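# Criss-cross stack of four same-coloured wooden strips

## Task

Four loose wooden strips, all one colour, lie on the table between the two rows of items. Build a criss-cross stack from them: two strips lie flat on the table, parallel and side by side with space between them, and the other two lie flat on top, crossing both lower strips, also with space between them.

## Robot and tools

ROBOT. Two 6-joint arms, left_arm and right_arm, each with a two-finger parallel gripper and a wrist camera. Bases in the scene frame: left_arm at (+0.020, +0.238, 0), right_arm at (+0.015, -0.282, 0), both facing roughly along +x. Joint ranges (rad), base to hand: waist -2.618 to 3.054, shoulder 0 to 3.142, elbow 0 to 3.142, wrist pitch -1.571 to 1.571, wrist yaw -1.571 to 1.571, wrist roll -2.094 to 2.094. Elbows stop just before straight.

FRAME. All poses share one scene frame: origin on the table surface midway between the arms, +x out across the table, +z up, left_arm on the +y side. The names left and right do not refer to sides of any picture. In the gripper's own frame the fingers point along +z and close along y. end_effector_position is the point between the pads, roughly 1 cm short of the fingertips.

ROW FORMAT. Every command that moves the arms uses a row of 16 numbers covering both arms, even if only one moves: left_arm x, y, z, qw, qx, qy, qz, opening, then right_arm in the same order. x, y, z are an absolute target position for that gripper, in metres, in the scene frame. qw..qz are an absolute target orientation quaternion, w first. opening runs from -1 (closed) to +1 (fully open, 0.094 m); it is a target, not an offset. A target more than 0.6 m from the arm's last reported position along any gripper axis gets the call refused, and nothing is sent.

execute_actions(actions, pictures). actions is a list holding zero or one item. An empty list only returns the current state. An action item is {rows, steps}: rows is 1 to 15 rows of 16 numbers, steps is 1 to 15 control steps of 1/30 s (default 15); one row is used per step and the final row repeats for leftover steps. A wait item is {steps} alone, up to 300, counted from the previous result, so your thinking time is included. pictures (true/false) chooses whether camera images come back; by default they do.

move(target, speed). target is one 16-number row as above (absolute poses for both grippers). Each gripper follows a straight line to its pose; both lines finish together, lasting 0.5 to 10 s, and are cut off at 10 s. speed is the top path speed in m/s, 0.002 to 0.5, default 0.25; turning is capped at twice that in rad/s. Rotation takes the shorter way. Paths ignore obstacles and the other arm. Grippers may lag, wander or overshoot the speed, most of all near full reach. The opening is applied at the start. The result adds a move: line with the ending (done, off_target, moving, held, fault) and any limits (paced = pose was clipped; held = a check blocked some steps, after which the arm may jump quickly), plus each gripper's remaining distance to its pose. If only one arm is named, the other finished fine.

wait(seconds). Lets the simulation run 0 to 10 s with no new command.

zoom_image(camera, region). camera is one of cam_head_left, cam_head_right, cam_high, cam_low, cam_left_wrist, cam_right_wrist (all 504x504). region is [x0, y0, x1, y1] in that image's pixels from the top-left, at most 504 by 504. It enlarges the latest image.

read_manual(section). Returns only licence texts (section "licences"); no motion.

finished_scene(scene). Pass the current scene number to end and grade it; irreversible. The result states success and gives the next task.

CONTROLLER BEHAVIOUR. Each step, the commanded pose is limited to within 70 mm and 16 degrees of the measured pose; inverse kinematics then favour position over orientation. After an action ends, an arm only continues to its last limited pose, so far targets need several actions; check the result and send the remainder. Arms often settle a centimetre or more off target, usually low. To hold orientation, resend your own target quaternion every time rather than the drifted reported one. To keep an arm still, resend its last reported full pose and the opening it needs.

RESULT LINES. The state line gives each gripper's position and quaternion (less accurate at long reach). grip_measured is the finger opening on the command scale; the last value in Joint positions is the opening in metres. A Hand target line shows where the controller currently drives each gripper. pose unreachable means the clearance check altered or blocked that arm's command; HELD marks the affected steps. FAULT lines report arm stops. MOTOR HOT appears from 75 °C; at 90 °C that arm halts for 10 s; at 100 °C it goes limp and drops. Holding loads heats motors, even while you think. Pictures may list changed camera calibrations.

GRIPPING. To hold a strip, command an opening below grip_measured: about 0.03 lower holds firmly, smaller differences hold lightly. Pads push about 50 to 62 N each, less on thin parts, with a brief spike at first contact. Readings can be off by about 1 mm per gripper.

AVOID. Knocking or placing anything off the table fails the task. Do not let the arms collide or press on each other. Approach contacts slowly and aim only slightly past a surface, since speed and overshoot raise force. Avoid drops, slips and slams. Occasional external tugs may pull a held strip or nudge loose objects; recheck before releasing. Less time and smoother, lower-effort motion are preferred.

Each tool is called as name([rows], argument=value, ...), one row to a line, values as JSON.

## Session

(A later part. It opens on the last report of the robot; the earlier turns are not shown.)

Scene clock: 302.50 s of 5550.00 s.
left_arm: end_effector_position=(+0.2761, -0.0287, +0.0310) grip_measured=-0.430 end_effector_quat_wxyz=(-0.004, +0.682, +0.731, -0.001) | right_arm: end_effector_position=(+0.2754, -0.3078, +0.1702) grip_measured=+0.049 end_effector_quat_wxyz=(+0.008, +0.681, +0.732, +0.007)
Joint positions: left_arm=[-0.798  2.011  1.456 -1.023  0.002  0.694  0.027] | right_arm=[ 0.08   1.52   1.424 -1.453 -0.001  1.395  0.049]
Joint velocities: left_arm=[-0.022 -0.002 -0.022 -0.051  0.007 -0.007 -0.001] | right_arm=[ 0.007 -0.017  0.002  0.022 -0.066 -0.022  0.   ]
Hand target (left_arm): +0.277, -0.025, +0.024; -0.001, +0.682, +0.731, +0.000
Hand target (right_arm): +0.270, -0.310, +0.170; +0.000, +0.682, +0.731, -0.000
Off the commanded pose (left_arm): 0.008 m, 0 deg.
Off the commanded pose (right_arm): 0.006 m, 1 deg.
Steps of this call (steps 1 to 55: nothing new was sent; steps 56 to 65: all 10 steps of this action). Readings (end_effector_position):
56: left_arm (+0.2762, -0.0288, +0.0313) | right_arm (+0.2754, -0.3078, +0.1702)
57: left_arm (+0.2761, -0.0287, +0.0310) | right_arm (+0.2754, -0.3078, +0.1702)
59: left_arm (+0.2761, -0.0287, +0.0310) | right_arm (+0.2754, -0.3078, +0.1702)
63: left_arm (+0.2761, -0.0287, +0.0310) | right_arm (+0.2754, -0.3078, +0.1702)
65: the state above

Contact at 0.031. Release and lift.

execute_actions([
  {"rows": [[0.277,-0.027,0.029,0,0.682,0.731,0,-0.45, 0.27,-0.31,0.17,0,0.682,0.731,0,0.05],[0.277,-0.027,0.029,0,0.682,0.731,0,-0.41, 0.27,-0.31,0.17,0,0.682,0.731,0,0.05],[0.277,-0.027,0.029,0,0.682,0.731,0,-0.37, 0.27,-0.31,0.17,0,0.682,0.731,0,0.05],[0.277,-0.027,0.029,0,0.682,0.731,0,-0.32, 0.27,-0.31,0.17,0,0.682,0.731,0,0.05],[0.277,-0.027,0.029,0,0.682,0.731,0,-0.26, 0.27,-0.31,0.17,0,0.682,0.731,0,0.05],[0.277,-0.027,0.029,0,0.682,0.731,0,-0.19, 0.27,-0.31,0.17,0,0.682,0.731,0,0.05],[0.277,-0.027,0.029,0,0.682,0.731,0,-0.12, 0.27,-0.31,0.17,0,0.682,0.731,0,0.05],[0.277,-0.027,0.029,0,0.682,0.731,0,-0.05, 0.27,-0.31,0.17,0,0.682,0.731,0,0.05],[0.277,-0.027,0.029,0,0.682,0.731,0,0.02, 0.27,-0.31,0.17,0,0.682,0.731,0,0.05],[0.277,-0.027,0.029,0,0.682,0.731,0,0.08, 0.27,-0.31,0.17,0,0.682,0.731,0,0.05]], "steps": 13},
], pictures=false)

move(target=[0.278,-0.031,0.09,0,0.682,0.731,0,0.08, 0.27,-0.31,0.17,0,0.682,0.731,0,0.05], speed=0.12)

move(target=[0.20,0.17,0.16,0,0.184,0.983,0,0.08, 0.27,-0.31,0.17,0,0.682,0.731,0,0.05], speed=0.25)

Scene clock: 310.10 s of 5550.00 s.
left_arm: end_effector_position=(+0.2774, -0.0300, +0.0310) grip_measured=+0.077 end_effector_quat_wxyz=(+0.000, +0.682, +0.731, -0.001) | right_arm: end_effector_position=(+0.2753, -0.3078, +0.1702) grip_measured=+0.049 end_effector_quat_wxyz=(+0.008, +0.681, +0.732, +0.007)
Joint positions: left_arm=[-0.798  2.011  1.456 -1.016  0.001  0.694  0.051] | right_arm=[ 0.08   1.52   1.424 -1.454 -0.001  1.395  0.049]
Joint velocities: left_arm=[-0.012  0.007 -0.012 -0.007  0.022 -0.022  0.001] | right_arm=[ 0.012 -0.002 -0.017 -0.007  0.022 -0.037  0.001]
Hand target (left_arm): +0.277, -0.027, +0.029; -0.000, +0.682, +0.731, +0.000
Hand target (right_arm): +0.270, -0.310, +0.170; -0.000, +0.682, +0.731, -0.000
Off the commanded pose (left_arm): 0.004 m, 0 deg.
Off the commanded pose (right_arm): 0.006 m, 1 deg.
Steps of this call (steps 1 to 90: nothing new was sent; then 4.17 s passed at rest; steps 91 to 103: all 13 steps of this action). Readings (end_effector_position):
91: left_arm (+0.2761, -0.0287, +0.0310) | right_arm (+0.2753, -0.3078, +0.1702)
92: left_arm (+0.2761, -0.0287, +0.0310) | right_arm (+0.2753, -0.3078, +0.1702)
94: left_arm (+0.2765, -0.0290, +0.0310) | right_arm (+0.2753, -0.3078, +0.1702)
98: left_arm (+0.2771, -0.0297, +0.0310) | right_arm (+0.2753, -0.3078, +0.1702)
103: the state above

Scene clock: 311.47 s of 5550.00 s.
left_arm: end_effector_position=(+0.2711, -0.0234, +0.0725) grip_measured=+0.078 end_effector_quat_wxyz=(-0.026, +0.682, +0.731, +0.001) | right_arm: end_effector_position=(+0.2753, -0.3078, +0.1702) grip_measured=+0.049 end_effector_quat_wxyz=(+0.008, +0.681, +0.732, +0.007)
Joint positions: left_arm=[-0.798  1.988  1.59  -1.225  0.001  0.694  0.051] | right_arm=[ 0.08   1.52   1.424 -1.454 -0.001  1.395  0.049]
Joint velocities: left_arm=[-0.007  0.017 -0.002 -0.037 -0.007 -0.051  0.   ] | right_arm=[-0.012 -0.002 -0.002 -0.051  0.051  0.007  0.   ]
Hand target (left_arm): +0.277, -0.030, +0.090; +0.000, +0.682, +0.731, -0.000
Hand target (right_arm): +0.270, -0.310, +0.170; +0.000, +0.682, +0.731, -0.000
Off the commanded pose (left_arm): 0.020 m, 3 deg.
Off the commanded pose (right_arm): 0.006 m, 1 deg.
move: off_target (left_arm)
camera_calibration (this result's frames):
cam_left_wrist: T_world_to_cam=[[-0.983097, -0.172329, 0.0618349, 0.256954], [-0.0950406, 0.769007, 0.632136, 0.0327001], [-0.156487, 0.615574, -0.772386, 0.224703], [0, 0, 0, 1]] pos_world=[0.290882, -0.119187, 0.136998]
cam_right_wrist: T_world_to_cam=[[-0.997862, 0.065278, -0.00307282, 0.294016], [0.0455631, 0.728661, 0.683357, 0.121489], [0.0468472, 0.681756, -0.730078, 0.439298], [0, 0, 0, 1]] pos_world=[0.267273, -0.407211, 0.238604]

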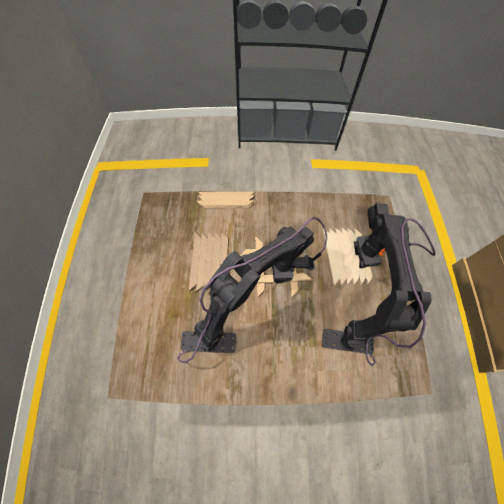

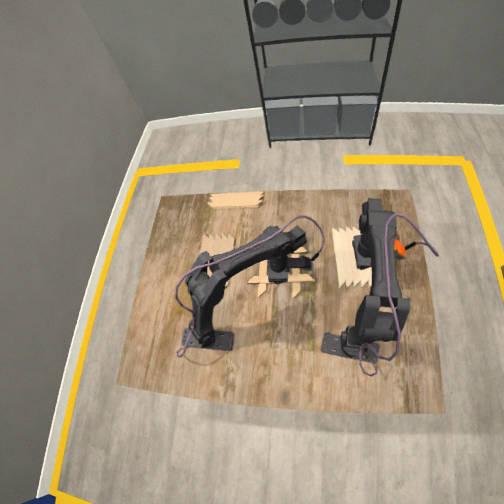

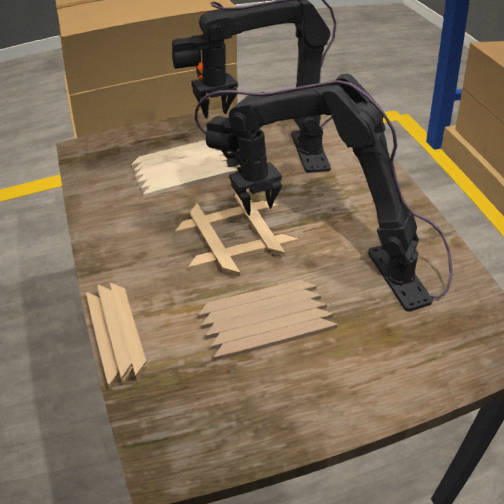

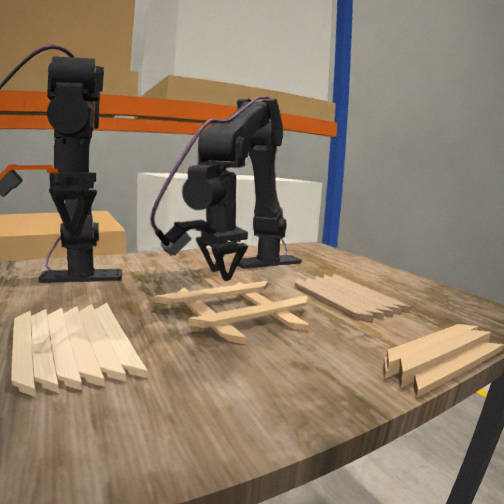

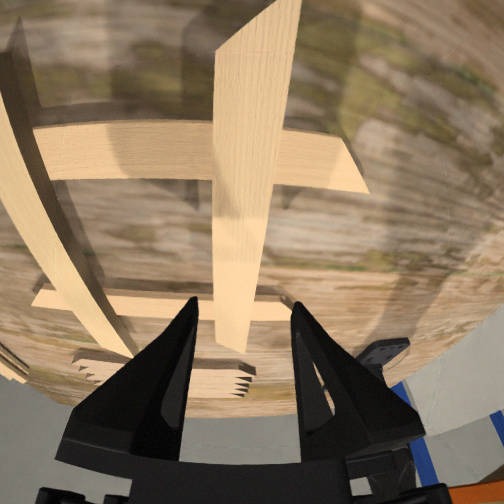

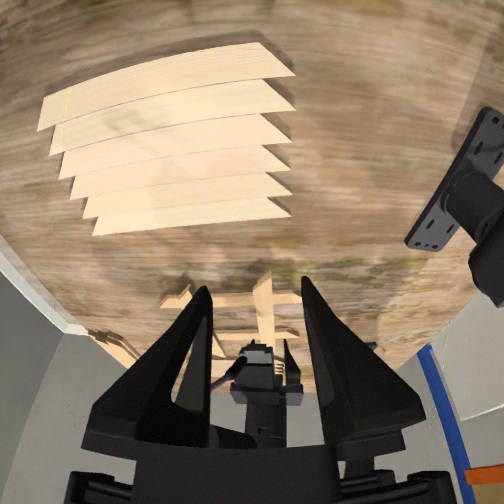

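Scene clock: 314.17 s of 5550.00 s.
left_arm: end_effector_position=(+0.2017, +0.1673, +0.1576) grip_measured=+0.078 end_effector_quat_wxyz=(-0.000, +0.191, +0.982, +0.005) | right_arm: end_effector_position=(+0.2753, -0.3078, +0.1702) grip_measured=+0.049 end_effector_quat_wxyz=(+0.008, +0.681, +0.732, +0.007)
Joint positions: left_arm=[-0.376  1.288  1.182 -1.468 -0.009  0.     0.051] | right_arm=[ 0.08   1.52   1.424 -1.454 -0.001  1.395  0.049]
Joint velocities: left_arm=[ 0.012 -0.002  0.002 -0.125 -0.037  0.007 -0.001] | right_arm=[-0.017 -0.017 -0.002 -0.066 -0.022 -0.066  0.   ]
Hand target (left_arm): +0.197, +0.173, +0.158; +0.003, +0.184, +0.983, +0.008
Hand target (right_arm): +0.270, -0.310, +0.170; +0.000, +0.682, +0.731, -0.000
Off the commanded pose (left_arm): 0.004 m, 1 deg.
Off the commanded pose (right_arm): 0.006 m, 1 deg.
move: done
camera_calibration (this result's frames):
cam_left_wrist: T_world_to_cam=[[-0.279595, -0.959856, 0.0224256, 0.212413], [-0.763564, 0.236456, 0.600881, 0.0544884], [-0.582062, 0.15088, -0.799024, 0.329939], [0, 0, 0, 1]] pos_world=[0.29304, 0.141221, 0.226125]
cam_right_wrist: T_world_to_cam=[[-0.997862, 0.065278, -0.00307282, 0.294016], [0.0455631, 0.728661, 0.683357, 0.121489], [0.0468472, 0.681756, -0.730078, 0.439298], [0, 0, 0, 1]] pos_world=[0.267273, -0.407211, 0.238604]

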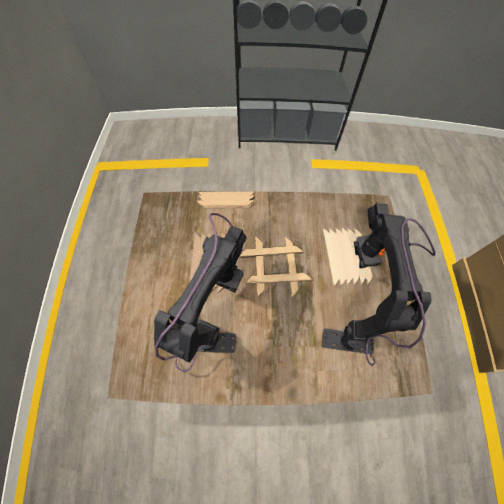

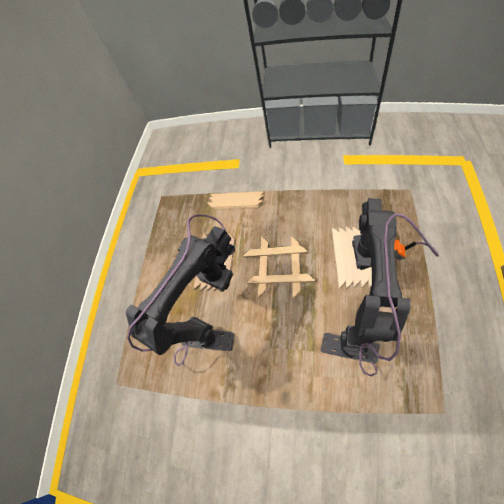

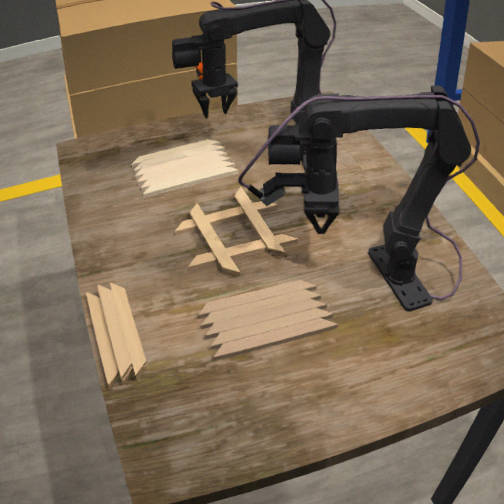

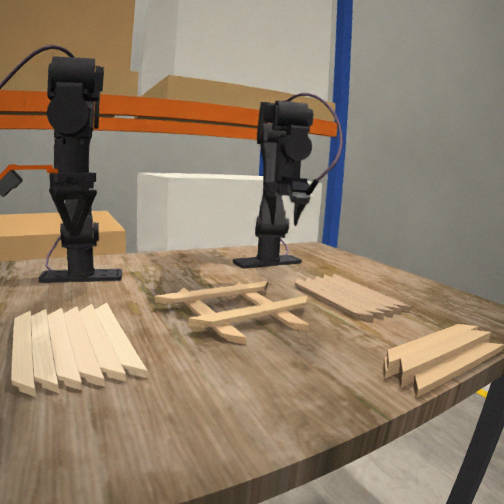

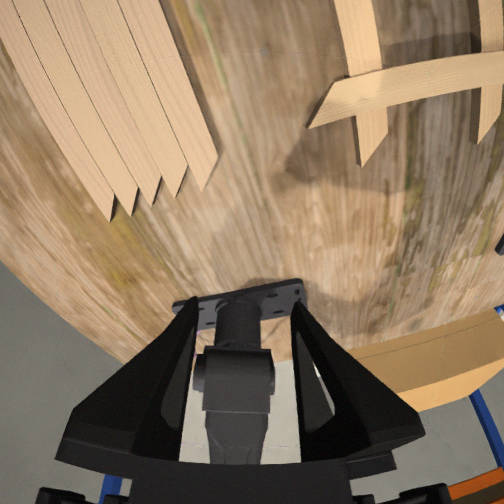

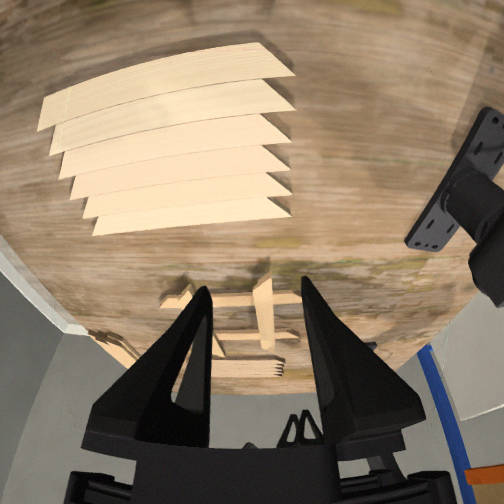

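zoom_image(camera="cam_head_right", region=[220, 220, 340, 310])

zoom_image(camera="cam_low", region=[140, 260, 330, 360])

Region (220, 220, 340, 310) of cam_head_right's 504x504 image, scaled by 4.200, with more detail than that image has; it fills the top 378 rows of this view, and the rest is white.

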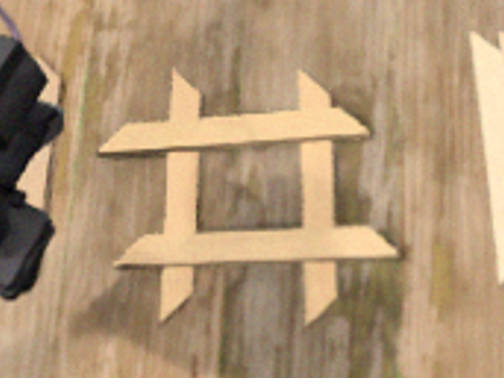

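Region (140, 260, 330, 360) of cam_low's 504x504 image, scaled by 2.653, with more detail than that image has; it fills the top 265 rows of this view, and the rest is white.

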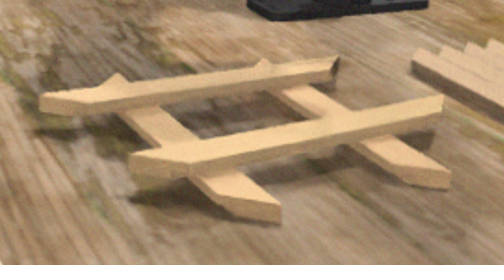

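The criss-cross stack is complete and stable.

finished_scene(scene=2)

The scene is finished: the task was done.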